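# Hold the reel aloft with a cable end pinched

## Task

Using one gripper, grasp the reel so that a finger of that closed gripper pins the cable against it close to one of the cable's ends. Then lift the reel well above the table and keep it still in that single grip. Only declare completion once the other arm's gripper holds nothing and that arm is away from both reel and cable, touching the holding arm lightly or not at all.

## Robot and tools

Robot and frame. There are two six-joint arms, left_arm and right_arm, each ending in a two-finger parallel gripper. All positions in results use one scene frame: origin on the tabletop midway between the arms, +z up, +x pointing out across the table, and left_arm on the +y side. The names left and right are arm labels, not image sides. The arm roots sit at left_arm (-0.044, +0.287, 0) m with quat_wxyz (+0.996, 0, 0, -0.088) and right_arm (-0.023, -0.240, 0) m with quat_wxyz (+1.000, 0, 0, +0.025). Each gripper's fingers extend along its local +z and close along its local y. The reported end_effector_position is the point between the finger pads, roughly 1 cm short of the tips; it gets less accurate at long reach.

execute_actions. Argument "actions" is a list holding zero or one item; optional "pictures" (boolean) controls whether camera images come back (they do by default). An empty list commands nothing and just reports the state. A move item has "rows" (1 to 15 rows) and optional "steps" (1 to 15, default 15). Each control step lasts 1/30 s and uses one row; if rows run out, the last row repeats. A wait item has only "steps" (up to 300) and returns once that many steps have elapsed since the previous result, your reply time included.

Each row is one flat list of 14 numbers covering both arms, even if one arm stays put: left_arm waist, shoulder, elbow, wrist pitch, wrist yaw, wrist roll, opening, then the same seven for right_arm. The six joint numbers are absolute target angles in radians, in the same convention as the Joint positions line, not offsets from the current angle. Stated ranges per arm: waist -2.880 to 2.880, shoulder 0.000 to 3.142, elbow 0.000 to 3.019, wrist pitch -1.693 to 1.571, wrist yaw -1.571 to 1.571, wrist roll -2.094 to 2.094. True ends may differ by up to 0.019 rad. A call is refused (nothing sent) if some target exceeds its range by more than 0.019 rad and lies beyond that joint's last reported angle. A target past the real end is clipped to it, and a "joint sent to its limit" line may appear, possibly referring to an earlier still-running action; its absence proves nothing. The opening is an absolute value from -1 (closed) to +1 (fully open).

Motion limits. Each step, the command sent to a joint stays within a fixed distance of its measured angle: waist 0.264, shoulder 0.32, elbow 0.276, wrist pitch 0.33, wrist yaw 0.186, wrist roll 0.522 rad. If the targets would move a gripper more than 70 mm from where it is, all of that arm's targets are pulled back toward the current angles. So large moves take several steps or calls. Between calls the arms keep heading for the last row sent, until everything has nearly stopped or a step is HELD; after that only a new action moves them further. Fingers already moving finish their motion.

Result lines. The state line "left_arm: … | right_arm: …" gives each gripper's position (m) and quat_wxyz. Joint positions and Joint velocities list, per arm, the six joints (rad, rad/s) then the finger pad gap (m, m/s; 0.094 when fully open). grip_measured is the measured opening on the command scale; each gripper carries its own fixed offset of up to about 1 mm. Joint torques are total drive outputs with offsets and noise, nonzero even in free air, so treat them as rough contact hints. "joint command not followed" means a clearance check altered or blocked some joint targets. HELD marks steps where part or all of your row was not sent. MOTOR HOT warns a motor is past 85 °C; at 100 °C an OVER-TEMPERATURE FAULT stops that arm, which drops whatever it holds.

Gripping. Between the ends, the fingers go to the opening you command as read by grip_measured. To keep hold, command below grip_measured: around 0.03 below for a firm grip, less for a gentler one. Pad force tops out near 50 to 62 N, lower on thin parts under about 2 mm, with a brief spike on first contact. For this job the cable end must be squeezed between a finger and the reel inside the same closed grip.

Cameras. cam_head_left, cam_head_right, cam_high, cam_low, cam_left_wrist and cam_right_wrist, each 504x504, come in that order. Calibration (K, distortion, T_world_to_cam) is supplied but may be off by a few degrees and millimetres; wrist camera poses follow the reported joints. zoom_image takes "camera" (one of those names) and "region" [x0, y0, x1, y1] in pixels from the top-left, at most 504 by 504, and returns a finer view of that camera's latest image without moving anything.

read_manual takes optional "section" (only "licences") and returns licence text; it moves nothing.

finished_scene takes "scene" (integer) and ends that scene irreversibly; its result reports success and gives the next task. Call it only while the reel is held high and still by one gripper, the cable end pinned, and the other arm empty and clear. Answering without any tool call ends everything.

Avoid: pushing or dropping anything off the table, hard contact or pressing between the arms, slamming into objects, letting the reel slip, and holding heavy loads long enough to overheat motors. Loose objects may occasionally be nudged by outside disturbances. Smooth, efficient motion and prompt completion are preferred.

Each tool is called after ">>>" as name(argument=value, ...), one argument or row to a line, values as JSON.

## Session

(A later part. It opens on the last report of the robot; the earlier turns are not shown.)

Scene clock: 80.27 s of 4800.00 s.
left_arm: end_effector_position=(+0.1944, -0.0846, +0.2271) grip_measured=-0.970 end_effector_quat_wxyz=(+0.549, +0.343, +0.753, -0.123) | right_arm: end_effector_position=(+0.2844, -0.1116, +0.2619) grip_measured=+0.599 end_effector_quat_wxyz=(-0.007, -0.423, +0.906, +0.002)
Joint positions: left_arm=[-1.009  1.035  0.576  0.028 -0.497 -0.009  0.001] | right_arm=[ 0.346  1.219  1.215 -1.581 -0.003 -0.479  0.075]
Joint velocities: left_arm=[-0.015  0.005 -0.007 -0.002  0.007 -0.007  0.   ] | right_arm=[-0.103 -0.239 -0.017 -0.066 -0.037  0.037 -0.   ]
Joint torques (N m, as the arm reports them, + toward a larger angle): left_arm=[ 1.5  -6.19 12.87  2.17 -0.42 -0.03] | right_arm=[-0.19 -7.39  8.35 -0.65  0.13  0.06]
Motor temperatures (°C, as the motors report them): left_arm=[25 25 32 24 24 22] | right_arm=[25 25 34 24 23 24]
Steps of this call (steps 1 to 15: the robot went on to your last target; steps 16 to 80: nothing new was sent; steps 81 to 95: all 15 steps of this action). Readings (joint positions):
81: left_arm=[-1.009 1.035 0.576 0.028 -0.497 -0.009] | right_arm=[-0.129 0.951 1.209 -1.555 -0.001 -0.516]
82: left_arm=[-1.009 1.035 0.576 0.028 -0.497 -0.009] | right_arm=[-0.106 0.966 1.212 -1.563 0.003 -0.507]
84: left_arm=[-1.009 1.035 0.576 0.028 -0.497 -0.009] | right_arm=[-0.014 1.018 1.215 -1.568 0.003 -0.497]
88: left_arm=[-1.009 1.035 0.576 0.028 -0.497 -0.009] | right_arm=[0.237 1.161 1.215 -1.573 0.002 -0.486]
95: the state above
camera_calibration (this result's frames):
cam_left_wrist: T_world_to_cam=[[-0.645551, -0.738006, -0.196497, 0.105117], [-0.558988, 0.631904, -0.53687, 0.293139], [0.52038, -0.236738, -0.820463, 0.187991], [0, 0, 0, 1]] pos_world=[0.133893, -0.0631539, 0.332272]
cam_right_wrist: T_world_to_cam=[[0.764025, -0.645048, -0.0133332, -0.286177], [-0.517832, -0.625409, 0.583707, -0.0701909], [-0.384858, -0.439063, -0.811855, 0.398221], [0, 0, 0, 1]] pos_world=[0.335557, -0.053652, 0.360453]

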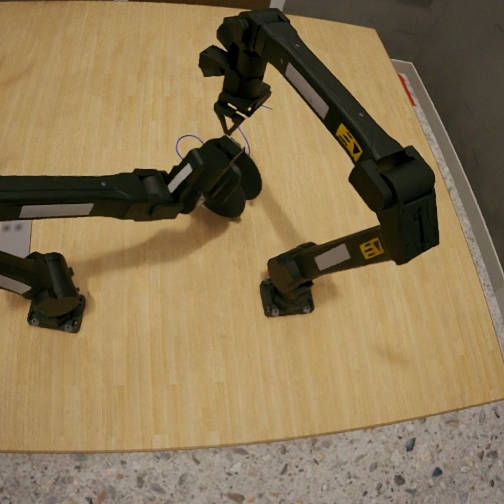

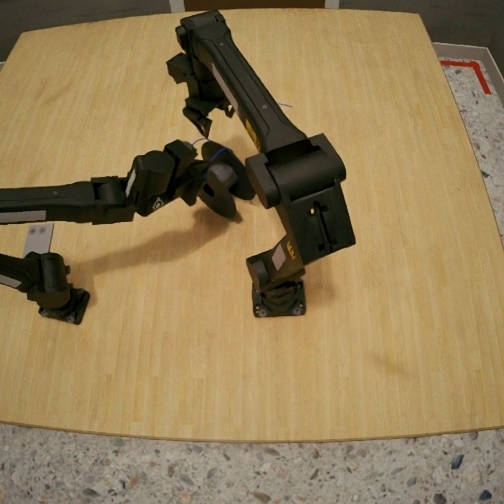

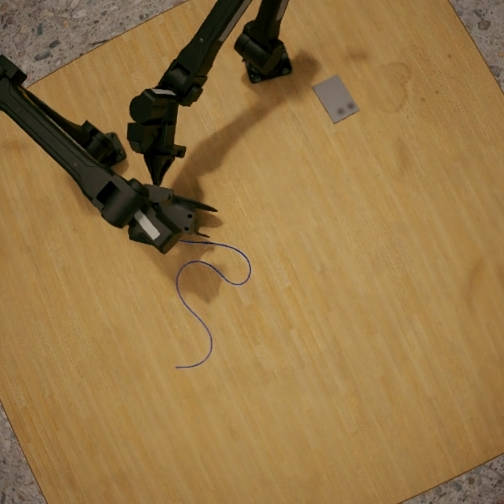

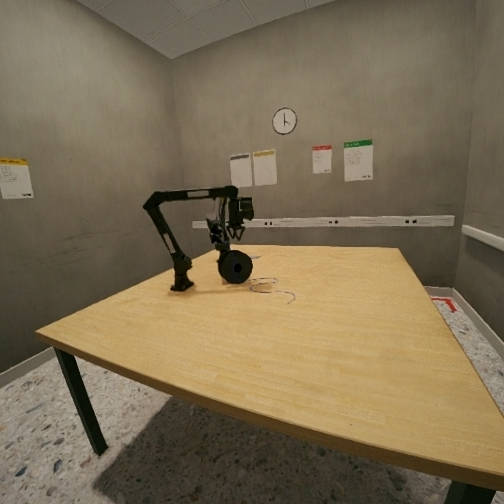

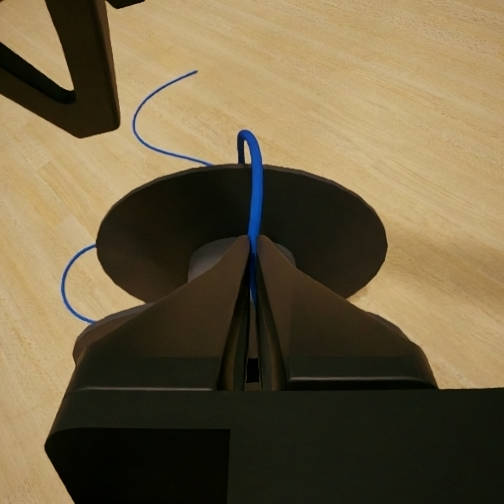

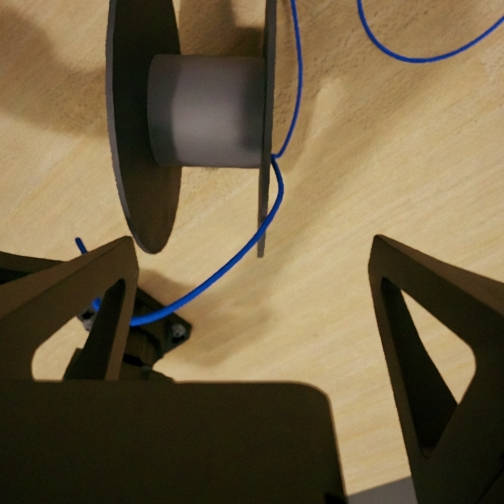

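>>> execute_actions(
  actions=[
    {"rows":[[-1.0,1.04,0.6,0.04,-0.5,0,-1,0.34,1.22,1.17,-1.52,0,-0.46,0.5],[-1.0,1.04,0.6,0.04,-0.5,0,-1,0.34,1.225,1.13,-1.47,0,-0.46,0.5],[-1.0,1.04,0.6,0.04,-0.5,0,-1,0.34,1.23,1.09,-1.43,0,-0.46,0.5],[-1.0,1.04,0.6,0.04,-0.5,0,-1,0.34,1.235,1.05,-1.39,0,-0.46,0.5],[-1.0,1.04,0.6,0.04,-0.5,0,-1,0.34,1.24,1.01,-1.34,0,-0.46,0.5],[-1.0,1.04,0.6,0.04,-0.5,0,-1,0.34,1.24,0.975,-1.306,0,-0.46,0.5]]},
  ],
)

Scene clock: 82.73 s of 4800.00 s.
left_arm: end_effector_position=(+0.1944, -0.0846, +0.2271) grip_measured=-0.970 end_effector_quat_wxyz=(+0.549, +0.343, +0.753, -0.123) | right_arm: end_effector_position=(+0.2746, -0.1182, +0.1509) grip_measured=+0.501 end_effector_quat_wxyz=(-0.027, -0.418, +0.908, +0.003)
Joint positions: left_arm=[-1.009  1.035  0.576  0.028 -0.497 -0.009  0.001] | right_arm=[ 0.338  1.261  0.954 -1.317 -0.003 -0.475  0.071]
Joint velocities: left_arm=[-0.005  0.005  0.007  0.002 -0.037  0.037 -0.   ] | right_arm=[ 0.005 -0.093 -0.007  0.012 -0.051 -0.022 -0.001]
Joint torques (N m, as the arm reports them, + toward a larger angle): left_arm=[ 1.38 -6.65 12.81  2.22 -0.41 -0.04] | right_arm=[ 0.6  -6.87  8.73  0.2   0.14  0.03]
Motor temperatures (°C, as the motors report them): left_arm=[25 25 32 24 24 22] | right_arm=[25 25 34 24 23 24]
Steps of this call (steps 1 to 30: the robot went on to your last target; steps 31 to 59: nothing new was sent; steps 60 to 74: all 15 steps of this action). Readings (joint positions):
60: left_arm=[-1.009 1.035 0.576 0.028 -0.497 -0.009] | right_arm=[0.338 1.179 1.209 -1.575 -0.003 -0.475]
61: left_arm=[-1.009 1.035 0.576 0.028 -0.497 -0.009] | right_arm=[0.338 1.179 1.196 -1.547 -0.003 -0.475]
63: left_arm=[-1.009 1.035 0.576 0.028 -0.497 -0.009] | right_arm=[0.338 1.183 1.140 -1.469 -0.003 -0.475]
67: left_arm=[-1.009 1.035 0.576 0.028 -0.497 -0.009] | right_arm=[0.338 1.224 0.991 -1.341 -0.003 -0.475]
74: the state above
camera_calibration (this result's frames):
cam_left_wrist: T_world_to_cam=[[-0.645551, -0.738006, -0.196497, 0.105117], [-0.558988, 0.631904, -0.53687, 0.293139], [0.52038, -0.236738, -0.820463, 0.187991], [0, 0, 0, 1]] pos_world=[0.133893, -0.0631539, 0.332272]
cam_right_wrist: T_world_to_cam=[[0.756025, -0.653796, -0.0312483, -0.28059], [-0.502771, -0.610629, 0.611845, -0.0212048], [-0.419103, -0.446859, -0.79036, 0.306655], [0, 0, 0, 1]] pos_world=[0.329992, -0.0593654, 0.246574]

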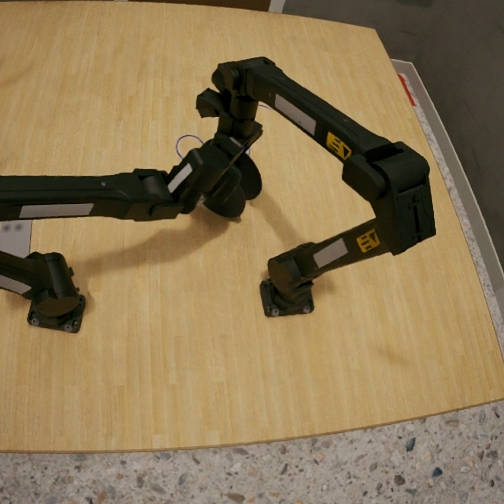

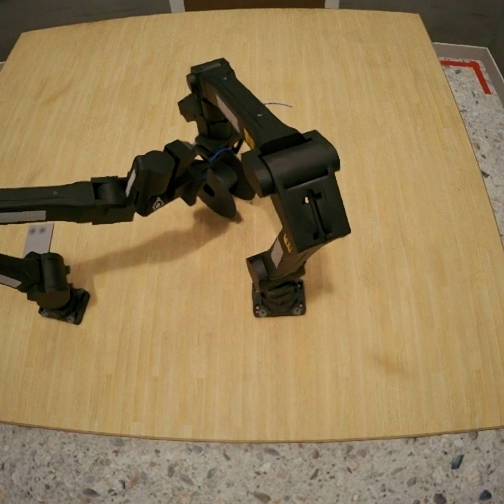

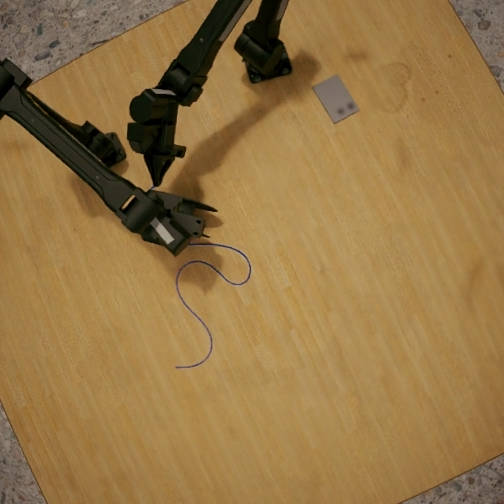

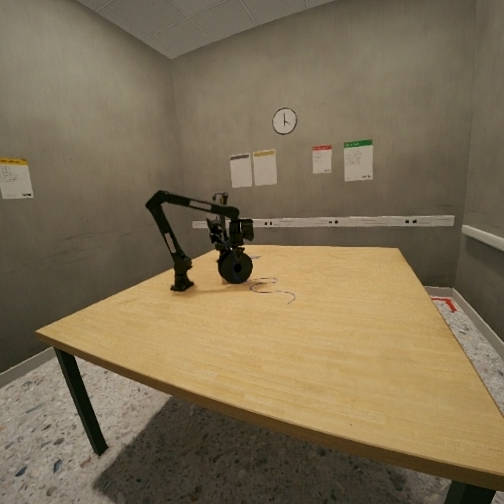

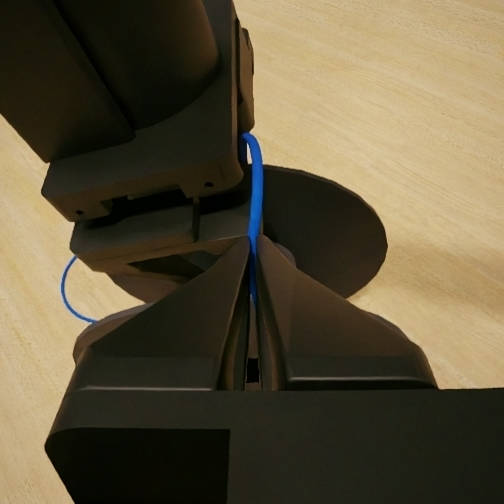

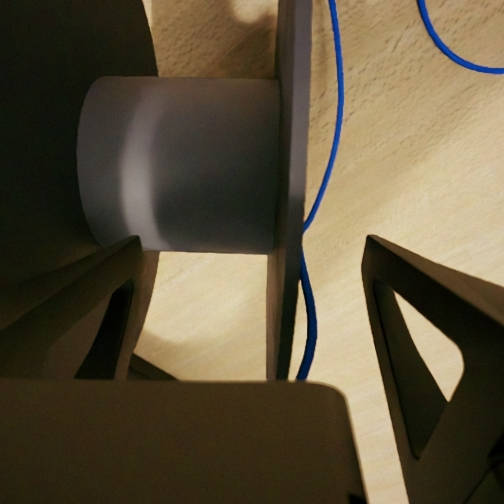

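>>> execute_actions(
  actions=[
    {"rows":[[-1.0,1.04,0.6,0.04,-0.5,0,-1,0.338,1.26,0.96,-1.317,0,-0.46,0.3],[-1.0,1.04,0.6,0.04,-0.5,0,-1,0.338,1.26,0.96,-1.317,0,-0.46,0.1],[-1.0,1.04,0.6,0.04,-0.5,0,-1,0.338,1.26,0.96,-1.317,0,-0.46,-0.1],[-1.0,1.04,0.6,0.04,-0.5,0,-1,0.338,1.26,0.96,-1.317,0,-0.46,-0.3],[-1.0,1.04,0.6,0.04,-0.5,0,-1,0.338,1.26,0.96,-1.317,0,-0.46,-0.5],[-1.0,1.04,0.6,0.04,-0.5,0,-1,0.338,1.26,0.96,-1.317,0,-0.46,-0.7],[-1.0,1.04,0.6,0.04,-0.5,0,-1,0.338,1.26,0.96,-1.317,0,-0.46,-0.85],[-1.0,1.04,0.6,0.04,-0.5,0,-1,0.338,1.26,0.96,-1.317,0,-0.46,-1]]},
  ],
)

Scene clock: 84.67 s of 4800.00 s.
left_arm: end_effector_position=(+0.1944, -0.0846, +0.2271) grip_measured=-0.970 end_effector_quat_wxyz=(+0.549, +0.343, +0.753, -0.123) | right_arm: end_effector_position=(+0.2744, -0.1187, +0.1530) grip_measured=-0.951 end_effector_quat_wxyz=(-0.024, -0.417, +0.909, +0.001)
Joint positions: left_arm=[-1.009  1.035  0.576  0.028 -0.497 -0.009  0.001] | right_arm=[ 0.338  1.254  0.954 -1.318 -0.    -0.472  0.002]
Joint velocities: left_arm=[-0.005 -0.005 -0.012 -0.007  0.022 -0.066 -0.   ] | right_arm=[-0.005 -0.005 -0.017  0.002 -0.007 -0.007 -0.001]
Joint torques (N m, as the arm reports them, + toward a larger angle): left_arm=[ 1.38 -6.55 12.84  2.19 -0.4  -0.03] | right_arm=[ 0.69 -4.98  7.78 -0.52 -0.01  0.05]
Motor temperatures (°C, as the motors report them): left_arm=[25 25 32 24 24 22] | right_arm=[25 25 33 24 23 24]
Steps of this call (steps 1 to 30: the robot went on to your last target; steps 31 to 43: nothing new was sent; steps 44 to 58: all 15 steps of this action). Readings (joint positions):
44: left_arm=[-1.009 1.035 0.576 0.028 -0.497 -0.009] | right_arm=[0.338 1.250 0.954 -1.317 -0.003 -0.475]
45: left_arm=[-1.009 1.035 0.576 0.028 -0.497 -0.009] | right_arm=[0.338 1.250 0.954 -1.317 -0.003 -0.475]
47: left_arm=[-1.009 1.035 0.576 0.028 -0.497 -0.009] | right_arm=[0.338 1.250 0.954 -1.317 -0.003 -0.474]
51: left_arm=[-1.009 1.035 0.576 0.028 -0.497 -0.009] | right_arm=[0.338 1.250 0.954 -1.317 0.001 -0.474]
58: the state above
camera_calibration (this result's frames):
cam_left_wrist: T_world_to_cam=[[-0.645551, -0.738006, -0.196497, 0.105117], [-0.558988, 0.631904, -0.53687, 0.293139], [0.52038, -0.236738, -0.820463, 0.187991], [0, 0, 0, 1]] pos_world=[0.133893, -0.0631539, 0.332272]
cam_right_wrist: T_world_to_cam=[[0.754329, -0.655996, -0.0256371, -0.281408], [-0.509073, -0.609147, 0.608099, -0.0204931], [-0.414528, -0.445656, -0.793447, 0.307383], [0, 0, 0, 1]] pos_world=[0.32926, -0.0600986, 0.24914]

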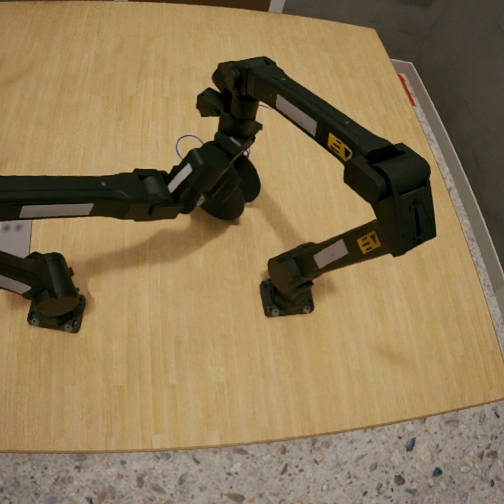

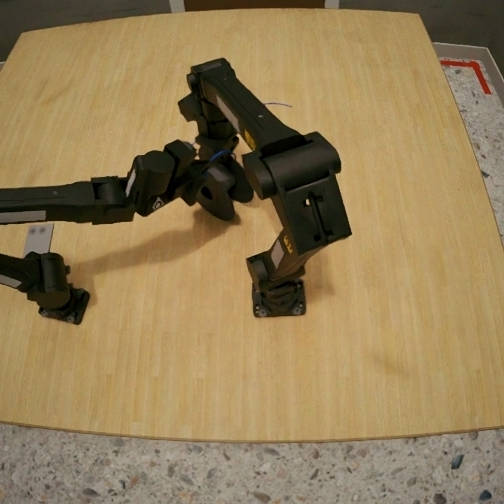

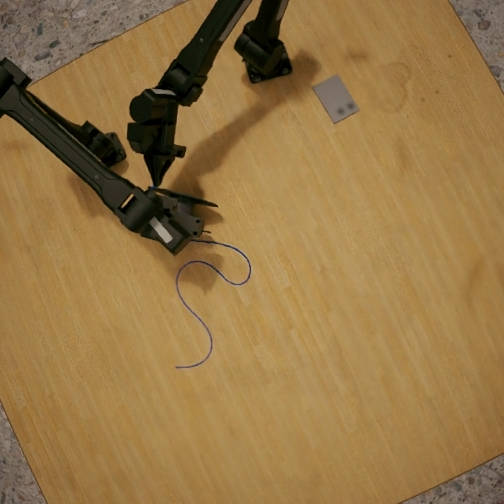

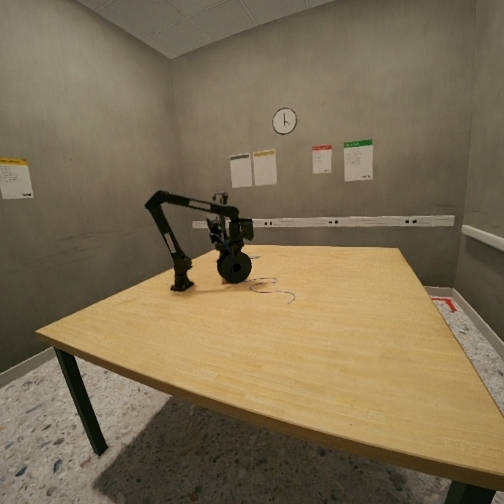

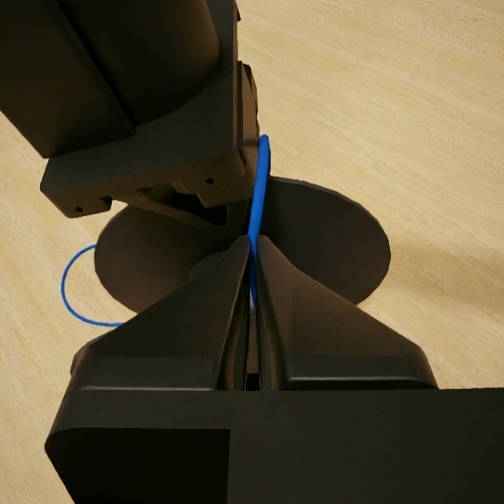

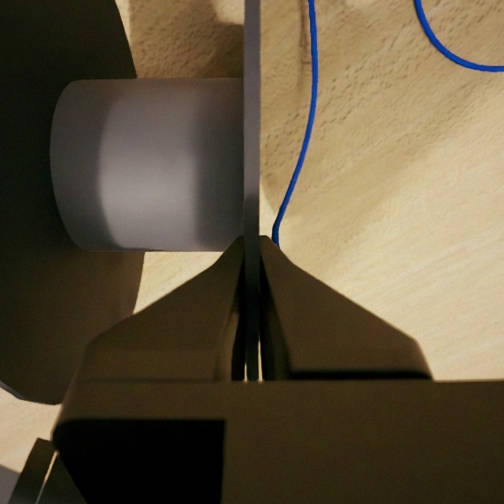

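>>> execute_actions(
  actions=[
    {"rows":[[-1.0,1.04,0.6,0.04,-0.5,0,-1,0.338,1.254,0.954,-1.317,0,-0.46,0.5],[-1.0,1.04,0.6,0.04,-0.5,0,-1,0.338,1.254,0.954,-1.317,0,-0.46,0.5],[-1.0,1.04,0.6,0.04,-0.5,0,-1,0.338,1.254,0.954,-1.317,0,-0.46,0.5],[-1.0,1.04,0.6,0.04,-0.5,0,-1,0.338,1.254,0.954,-1.317,0,-0.46,0.5],[-1.0,1.04,0.6,0.04,-0.5,0,-1,0.325,1.23,0.93,-1.317,0,-0.46,0.5],[-1.0,1.04,0.6,0.04,-0.5,0,-1,0.31,1.21,0.91,-1.317,0,-0.46,0.5],[-1.0,1.04,0.6,0.04,-0.5,0,-1,0.298,1.19,0.895,-1.317,0,-0.46,0.5]]},
  ],
)

Scene clock: 87.33 s of 4800.00 s.
left_arm: end_effector_position=(+0.1944, -0.0846, +0.2271) grip_measured=-0.970 end_effector_quat_wxyz=(+0.549, +0.343, +0.753, -0.123) | right_arm: end_effector_position=(+0.2561, -0.1353, +0.1484) grip_measured=+0.499 end_effector_quat_wxyz=(-0.025, -0.404, +0.914, +0.002)
Joint positions: left_arm=[-1.009  1.035  0.576  0.028 -0.497 -0.009  0.001] | right_arm=[ 0.31   1.195  0.893 -1.318 -0.    -0.472  0.07 ]
Joint velocities: left_arm=[-0.005 -0.005  0.002 -0.007 -0.051 -0.022 -0.001] | right_arm=[ 0.005 -0.024 -0.012 -0.012 -0.051  0.007 -0.002]
Joint torques (N m, as the arm reports them, + toward a larger angle): left_arm=[ 1.37 -6.2  12.89  2.28 -0.42 -0.04] | right_arm=[ 0.47 -5.26  7.52 -0.16  0.01  0.09]
Motor temperatures (°C, as the motors report them): left_arm=[25 25 33 24 24 22] | right_arm=[25 25 33 24 23 24]
Steps of this call (steps 1 to 15: the robot went on to your last target; steps 16 to 65: nothing new was sent; steps 66 to 80: all 15 steps of this action). Readings (joint positions):
66: left_arm=[-1.009 1.035 0.576 0.028 -0.497 -0.009] | right_arm=[0.338 1.254 0.954 -1.318 -0.000 -0.472]
67: left_arm=[-1.009 1.035 0.576 0.028 -0.497 -0.009] | right_arm=[0.338 1.254 0.954 -1.318 -0.000 -0.472]
69: left_arm=[-1.009 1.035 0.576 0.028 -0.497 -0.009] | right_arm=[0.338 1.254 0.954 -1.318 -0.000 -0.472]
73: left_arm=[-1.009 1.035 0.576 0.028 -0.497 -0.009] | right_arm=[0.329 1.230 0.919 -1.318 -0.000 -0.472]
80: the state above
camera_calibration (this result's frames):
cam_left_wrist: T_world_to_cam=[[-0.645551, -0.738006, -0.196497, 0.105117], [-0.558988, 0.631904, -0.53687, 0.293139], [0.52038, -0.236738, -0.820463, 0.187991], [0, 0, 0, 1]] pos_world=[0.133893, -0.0631539, 0.332272]
cam_right_wrist: T_world_to_cam=[[0.735456, -0.677047, -0.0266665, -0.276461], [-0.524759, -0.594045, 0.609704, -0.0313018], [-0.428639, -0.434417, -0.79218, 0.293695], [0, 0, 0, 1]] pos_world=[0.312788, -0.0781859, 0.244372]

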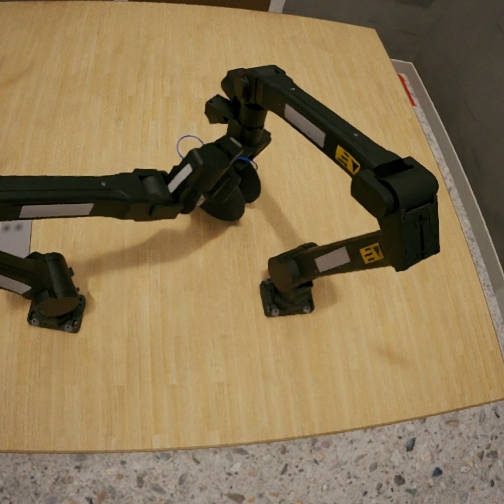

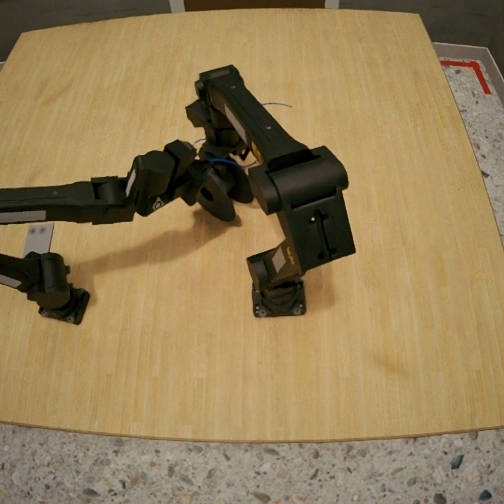

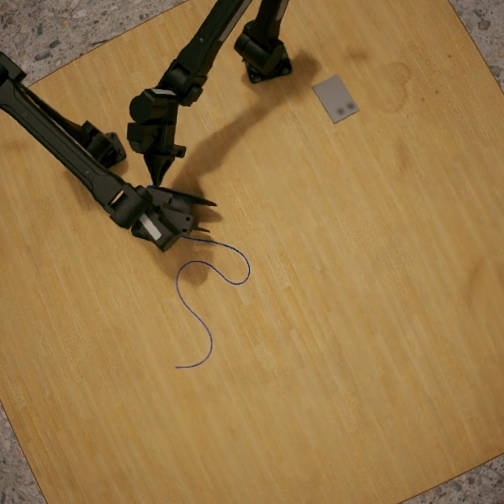

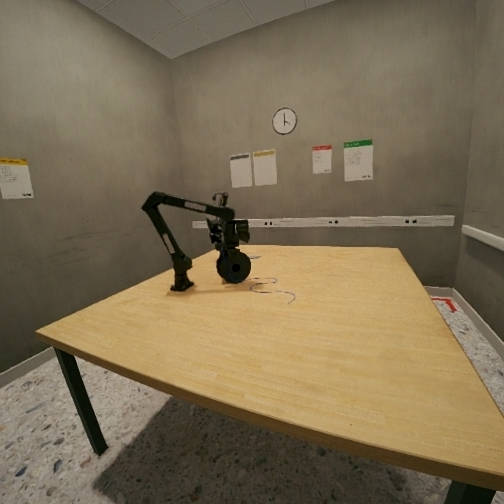

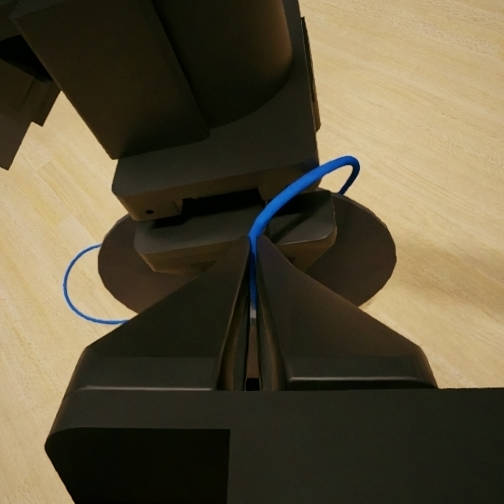

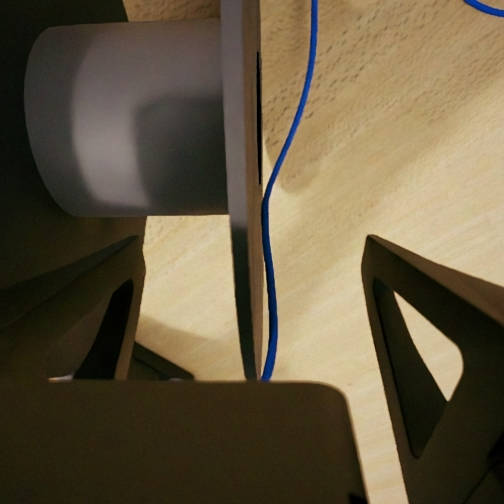

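>>> execute_actions(
  actions=[
    {"rows":[[-1.0,1.04,0.6,0.04,-0.5,0,-1,0.31,1.21,0.86,-1.29,0,-0.46,0.5],[-1.0,1.04,0.6,0.04,-0.5,0,-1,0.31,1.21,0.86,-1.29,0,-0.46,0.5],[-1.0,1.04,0.6,0.04,-0.5,0,-1,0.31,1.21,0.86,-1.29,0,-0.46,0.5],[-1.0,1.04,0.6,0.04,-0.5,0,-1,0.31,1.21,0.86,-1.29,0,-0.46,0.5],[-1.0,1.04,0.6,0.04,-0.5,0,-1,0.31,1.21,0.86,-1.29,0,-0.46,0.5],[-1.0,1.04,0.6,0.04,-0.5,0,-1,0.31,1.21,0.86,-1.29,0,-0.46,0.2],[-1.0,1.04,0.6,0.04,-0.5,0,-1,0.31,1.21,0.86,-1.29,0,-0.46,-0.1],[-1.0,1.04,0.6,0.04,-0.5,0,-1,0.31,1.21,0.86,-1.29,0,-0.46,-0.4],[-1.0,1.04,0.6,0.04,-0.5,0,-1,0.31,1.21,0.86,-1.29,0,-0.46,-0.7],[-1.0,1.04,0.6,0.04,-0.5,0,-1,0.31,1.21,0.86,-1.29,0,-0.46,-1]]},
  ],
)

Scene clock: 89.40 s of 4800.00 s.
left_arm: end_effector_position=(+0.1944, -0.0846, +0.2271) grip_measured=-0.970 end_effector_quat_wxyz=(+0.549, +0.343, +0.753, -0.123) | right_arm: end_effector_position=(+0.2500, -0.1378, +0.1352) grip_measured=-0.952 end_effector_quat_wxyz=(-0.034, -0.403, +0.914, +0.001)
Joint positions: left_arm=[-1.009  1.035  0.576  0.028 -0.497 -0.009  0.001] | right_arm=[ 0.31   1.203  0.861 -1.298  0.001 -0.471  0.002]
Joint velocities: left_arm=[ 0.005 -0.015  0.007  0.022  0.037 -0.007 -0.   ] | right_arm=[-0.005  0.015 -0.017 -0.012  0.051  0.022 -0.001]
Joint torques (N m, as the arm reports them, + toward a larger angle): left_arm=[ 1.38 -6.49 12.8   2.23 -0.39 -0.02] | right_arm=[ 0.33 -4.13  7.05  0.   -0.02  0.05]
Motor temperatures (°C, as the motors report them): left_arm=[25 25 33 24 24 22] | right_arm=[25 25 33 24 23 24]
Steps of this call (steps 1 to 15: the robot went on to your last target; steps 16 to 47: nothing new was sent; steps 48 to 62: all 15 steps of this action). Readings (joint positions):
48: left_arm=[-1.009 1.035 0.576 0.028 -0.497 -0.009] | right_arm=[0.310 1.195 0.889 -1.313 -0.000 -0.472]
49: left_arm=[-1.009 1.035 0.576 0.028 -0.497 -0.009] | right_arm=[0.310 1.195 0.884 -1.307 -0.000 -0.472]
51: left_arm=[-1.009 1.035 0.576 0.028 -0.497 -0.009] | right_arm=[0.310 1.197 0.871 -1.301 -0.000 -0.472]
55: left_arm=[-1.009 1.035 0.576 0.028 -0.497 -0.009] | right_arm=[0.310 1.202 0.862 -1.301 -0.000 -0.472]
62: the state above
camera_calibration (this result's frames):
cam_left_wrist: T_world_to_cam=[[-0.645551, -0.738006, -0.196497, 0.105117], [-0.558988, 0.631904, -0.53687, 0.293139], [0.52038, -0.236738, -0.820463, 0.187991], [0, 0, 0, 1]] pos_world=[0.133893, -0.0631539, 0.332272]
cam_right_wrist: T_world_to_cam=[[0.734186, -0.67808, -0.0343199, -0.272813], [-0.514429, -0.58856, 0.623667, -0.0316342], [-0.443095, -0.440232, -0.780937, 0.280788], [0, 0, 0, 1]] pos_world=[0.308438, -0.079996, 0.229644]

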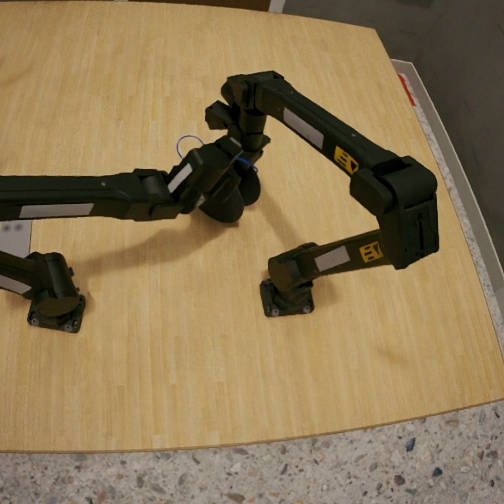

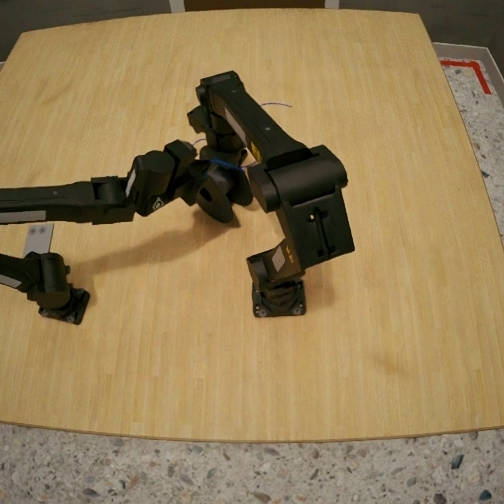

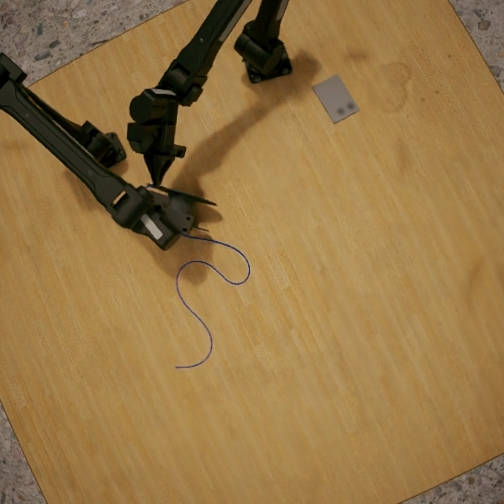

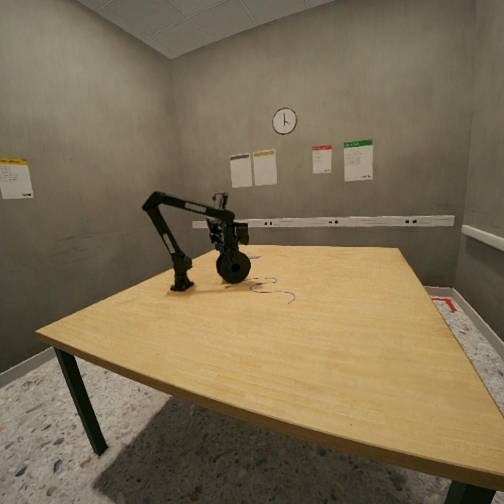

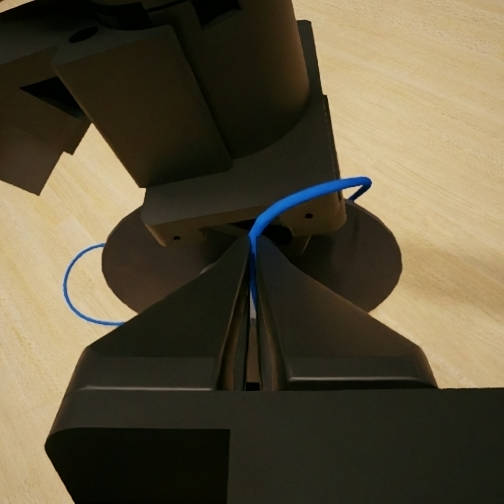

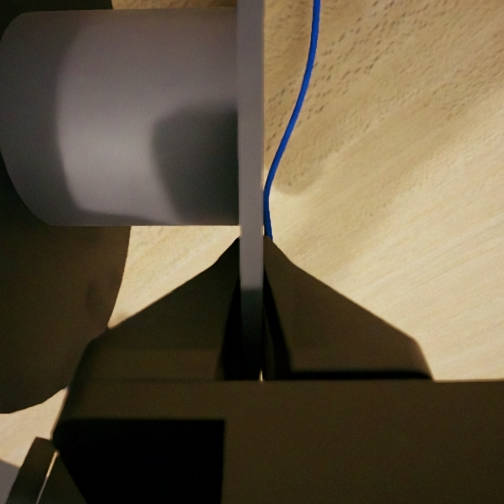

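>>> execute_actions(
  actions=[
    {"rows":[[-1.0,1.04,0.6,0.04,-0.5,0,-1,0.31,1.203,0.861,-1.29,0,-0.46,0.4],[-1.0,1.04,0.6,0.04,-0.5,0,-1,0.31,1.203,0.861,-1.29,0,-0.46,0.4],[-1.0,1.04,0.6,0.04,-0.5,0,-1,0.31,1.203,0.861,-1.29,0,-0.46,0.4],[-1.0,1.04,0.63,0.04,-0.5,0,-1,0.31,1.203,0.861,-1.29,0,-0.46,0.4],[-1.0,1.04,0.66,0.04,-0.5,0,-1,0.31,1.203,0.861,-1.29,0,-0.46,0.4],[-1.0,1.04,0.69,0.04,-0.5,0,-1,0.31,1.203,0.861,-1.29,0,-0.46,0.4],[-1.0,1.04,0.72,0.04,-0.5,0,-1,0.31,1.203,0.861,-1.29,0,-0.46,0.4]]},
  ],
)

Scene clock: 92.07 s of 4800.00 s.
left_arm: end_effector_position=(+0.2040, -0.1082, +0.2872) grip_measured=-0.970 end_effector_quat_wxyz=(+0.580, +0.318, +0.734, -0.153) | right_arm: end_effector_position=(+0.2500, -0.1378, +0.1352) grip_measured=+0.398 end_effector_quat_wxyz=(-0.034, -0.403, +0.914, +0.001)
Joint positions: left_arm=[-1.009  1.037  0.684  0.028 -0.497 -0.009  0.001] | right_arm=[ 0.31   1.203  0.861 -1.298  0.001 -0.471  0.066]
Joint velocities: left_arm=[-0.005 -0.015 -0.012 -0.012  0.037 -0.081 -0.001] | right_arm=[-0.005 -0.015 -0.007 -0.002  0.11  -0.007  0.   ]
Joint torques (N m, as the arm reports them, + toward a larger angle): left_arm=[ 1.24 -7.14 14.39  2.2  -0.38 -0.03] | right_arm=[ 0.76 -4.56  7.18  0.05 -0.02  0.  ]
Motor temperatures (°C, as the motors report them): left_arm=[25 25 33 24 24 22] | right_arm=[25 25 33 24 23 24]
Steps of this call (steps 1 to 15: the robot went on to your last target; steps 16 to 65: nothing new was sent; steps 66 to 80: all 15 steps of this action). Readings (joint positions):
66: left_arm=[-1.009 1.035 0.576 0.028 -0.497 -0.009] | right_arm=[0.310 1.203 0.861 -1.298 0.001 -0.471]
67: left_arm=[-1.009 1.035 0.576 0.028 -0.497 -0.009] | right_arm=[0.310 1.203 0.861 -1.298 0.001 -0.471]
69: left_arm=[-1.009 1.035 0.576 0.028 -0.497 -0.009] | right_arm=[0.310 1.203 0.861 -1.298 0.001 -0.471]
73: left_arm=[-1.009 1.037 0.611 0.028 -0.497 -0.009] | right_arm=[0.310 1.203 0.861 -1.298 0.001 -0.471]
80: the state above
camera_calibration (this result's frames):
cam_left_wrist: T_world_to_cam=[[-0.638605, -0.755141, -0.148142, 0.0885191], [-0.535693, 0.57444, -0.618912, 0.358325], [0.552464, -0.315881, -0.771364, 0.197555], [0, 0, 0, 1]] pos_world=[0.139339, -0.0765879, 0.387272]
cam_right_wrist: T_world_to_cam=[[0.734186, -0.67808, -0.0343199, -0.272813], [-0.514429, -0.58856, 0.623667, -0.0316342], [-0.443095, -0.440232, -0.780937, 0.280788], [0, 0, 0, 1]] pos_world=[0.308438, -0.079996, 0.229644]

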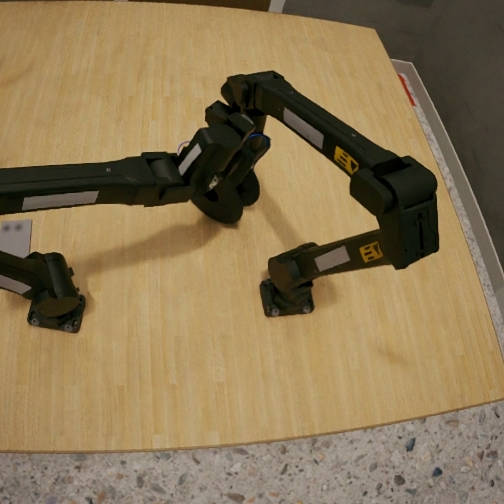

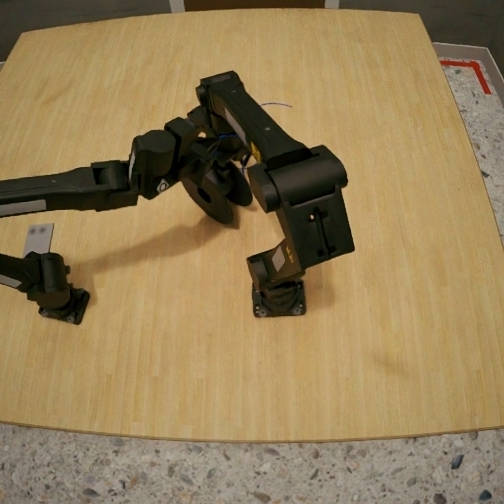

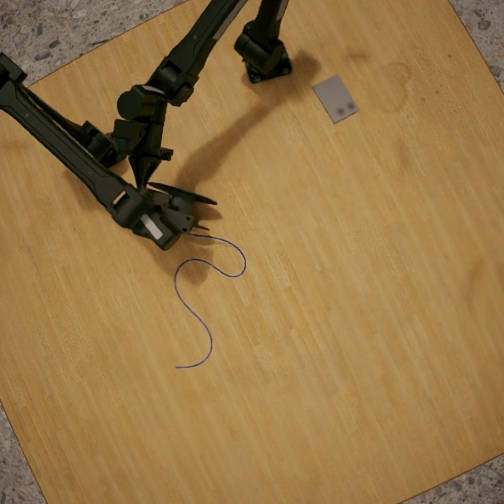

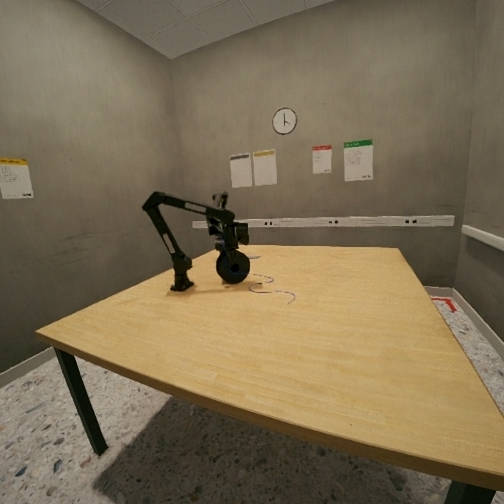

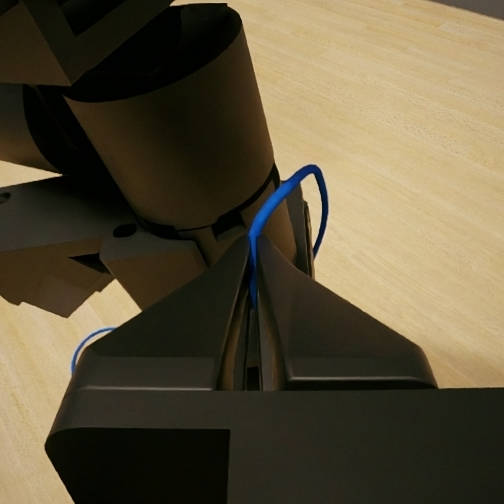

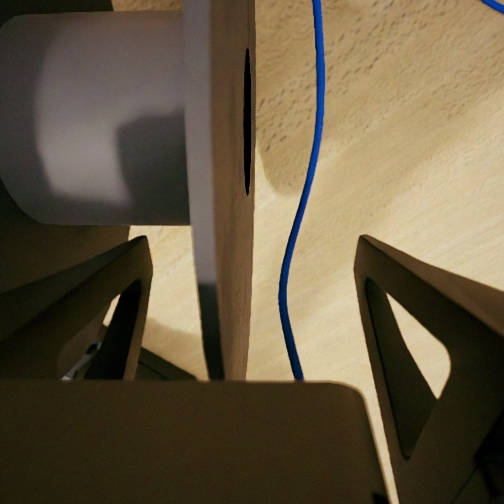

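>>> execute_actions(
  actions=[
    {"rows":[[-1.0,1.037,0.70,0.04,-0.5,0,-1,0.31,1.203,0.861,-1.29,0,-0.46,0.1],[-1.0,1.037,0.70,0.04,-0.5,0,-1,0.31,1.203,0.861,-1.29,0,-0.46,-0.2],[-1.0,1.037,0.70,0.04,-0.5,0,-1,0.31,1.203,0.861,-1.29,0,-0.46,-0.5],[-1.0,1.037,0.70,0.04,-0.5,0,-1,0.31,1.203,0.861,-1.29,0,-0.46,-0.75],[-1.0,1.037,0.70,0.04,-0.5,0,-1,0.31,1.203,0.861,-1.29,0,-0.46,-1]]},
  ],
)

Scene clock: 94.30 s of 4800.00 s.
left_arm: end_effector_position=(+0.2040, -0.1083, +0.2871) grip_measured=-0.970 end_effector_quat_wxyz=(+0.580, +0.318, +0.734, -0.153) | right_arm: end_effector_position=(+0.2510, -0.1377, +0.1351) grip_measured=-0.952 end_effector_quat_wxyz=(-0.033, -0.402, +0.915, +0.001)
Joint positions: left_arm=[-1.009  1.037  0.684  0.028 -0.497 -0.009  0.001] | right_arm=[ 0.31   1.203  0.861 -1.295  0.002 -0.468  0.002]
Joint velocities: left_arm=[-0.015 -0.005  0.012 -0.002  0.007 -0.037  0.   ] | right_arm=[-0.005 -0.005 -0.012  0.002 -0.066  0.037 -0.001]
Joint torques (N m, as the arm reports them, + toward a larger angle): left_arm=[ 1.37 -7.31 12.63  2.28 -0.33 -0.03] | right_arm=[ 0.9  -5.34  7.25 -0.12 -0.05  0.01]
Motor temperatures (°C, as the motors report them): left_arm=[25 25 34 24 24 22] | right_arm=[25 25 32 24 23 24]
Steps of this call (steps 1 to 15: the robot went on to your last target; steps 16 to 52: nothing new was sent; steps 53 to 67: all 15 steps of this action). Readings (joint positions):
53: left_arm=[-1.009 1.037 0.684 0.028 -0.497 -0.009] | right_arm=[0.310 1.203 0.861 -1.298 0.001 -0.471]
54: left_arm=[-1.009 1.037 0.684 0.028 -0.497 -0.009] | right_arm=[0.310 1.203 0.861 -1.298 0.001 -0.471]
56: left_arm=[-1.009 1.037 0.684 0.028 -0.497 -0.009] | right_arm=[0.310 1.203 0.861 -1.298 0.001 -0.471]
60: left_arm=[-1.009 1.037 0.684 0.028 -0.497 -0.009] | right_arm=[0.310 1.203 0.861 -1.295 0.002 -0.468]
67: the state above
camera_calibration (this result's frames):
cam_left_wrist: T_world_to_cam=[[-0.638626, -0.755088, -0.148318, 0.0885273], [-0.535781, 0.574659, -0.618632, 0.358227], [0.552354, -0.315609, -0.771555, 0.197503], [0, 0, 0, 1]] pos_world=[0.139376, -0.0766787, 0.387125]
cam_right_wrist: T_world_to_cam=[[0.732303, -0.680254, -0.0314096, -0.273631], [-0.518695, -0.58708, 0.621525, -0.0294591], [-0.441235, -0.438852, -0.782765, 0.281192], [0, 0, 0, 1]] pos_world=[0.309172, -0.0800315, 0.229822]

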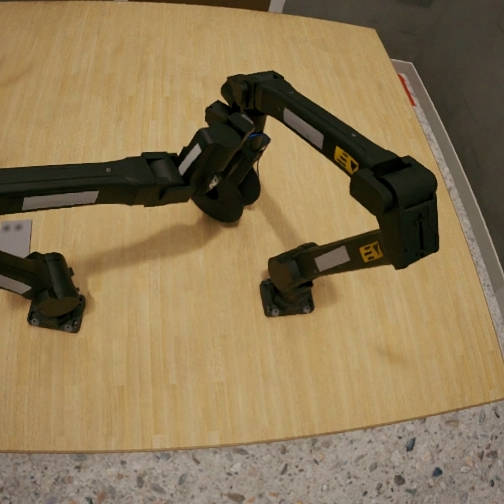

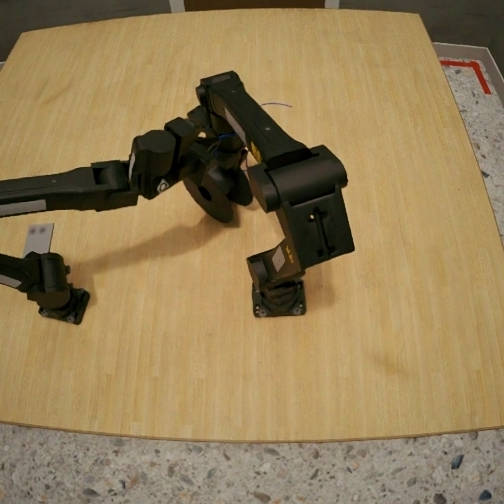

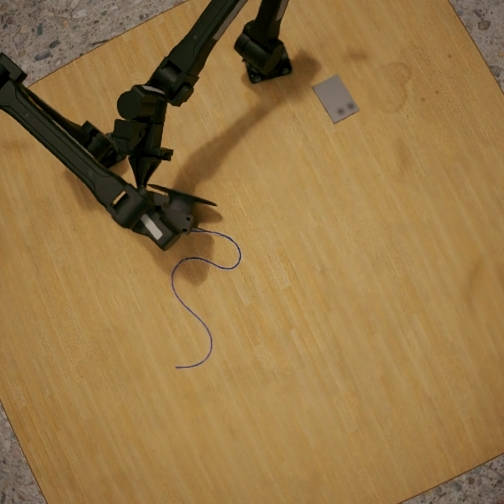

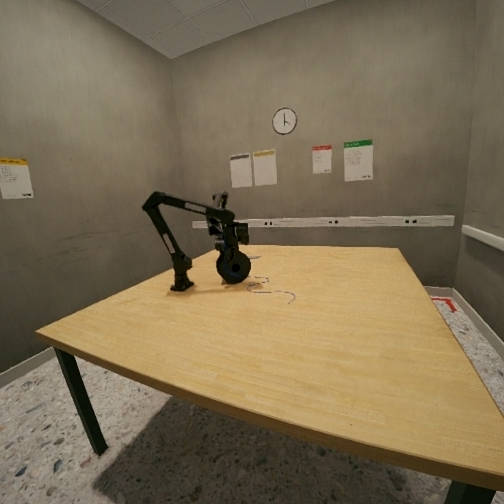

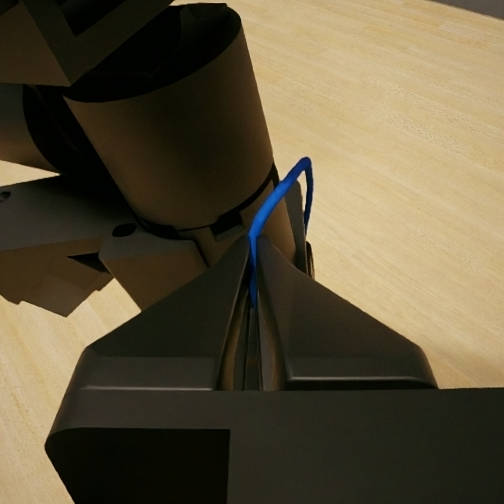

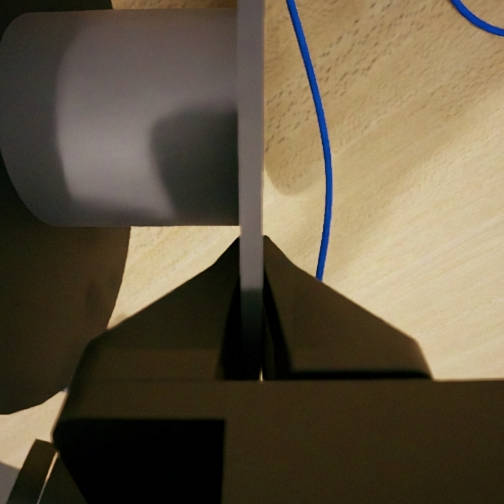

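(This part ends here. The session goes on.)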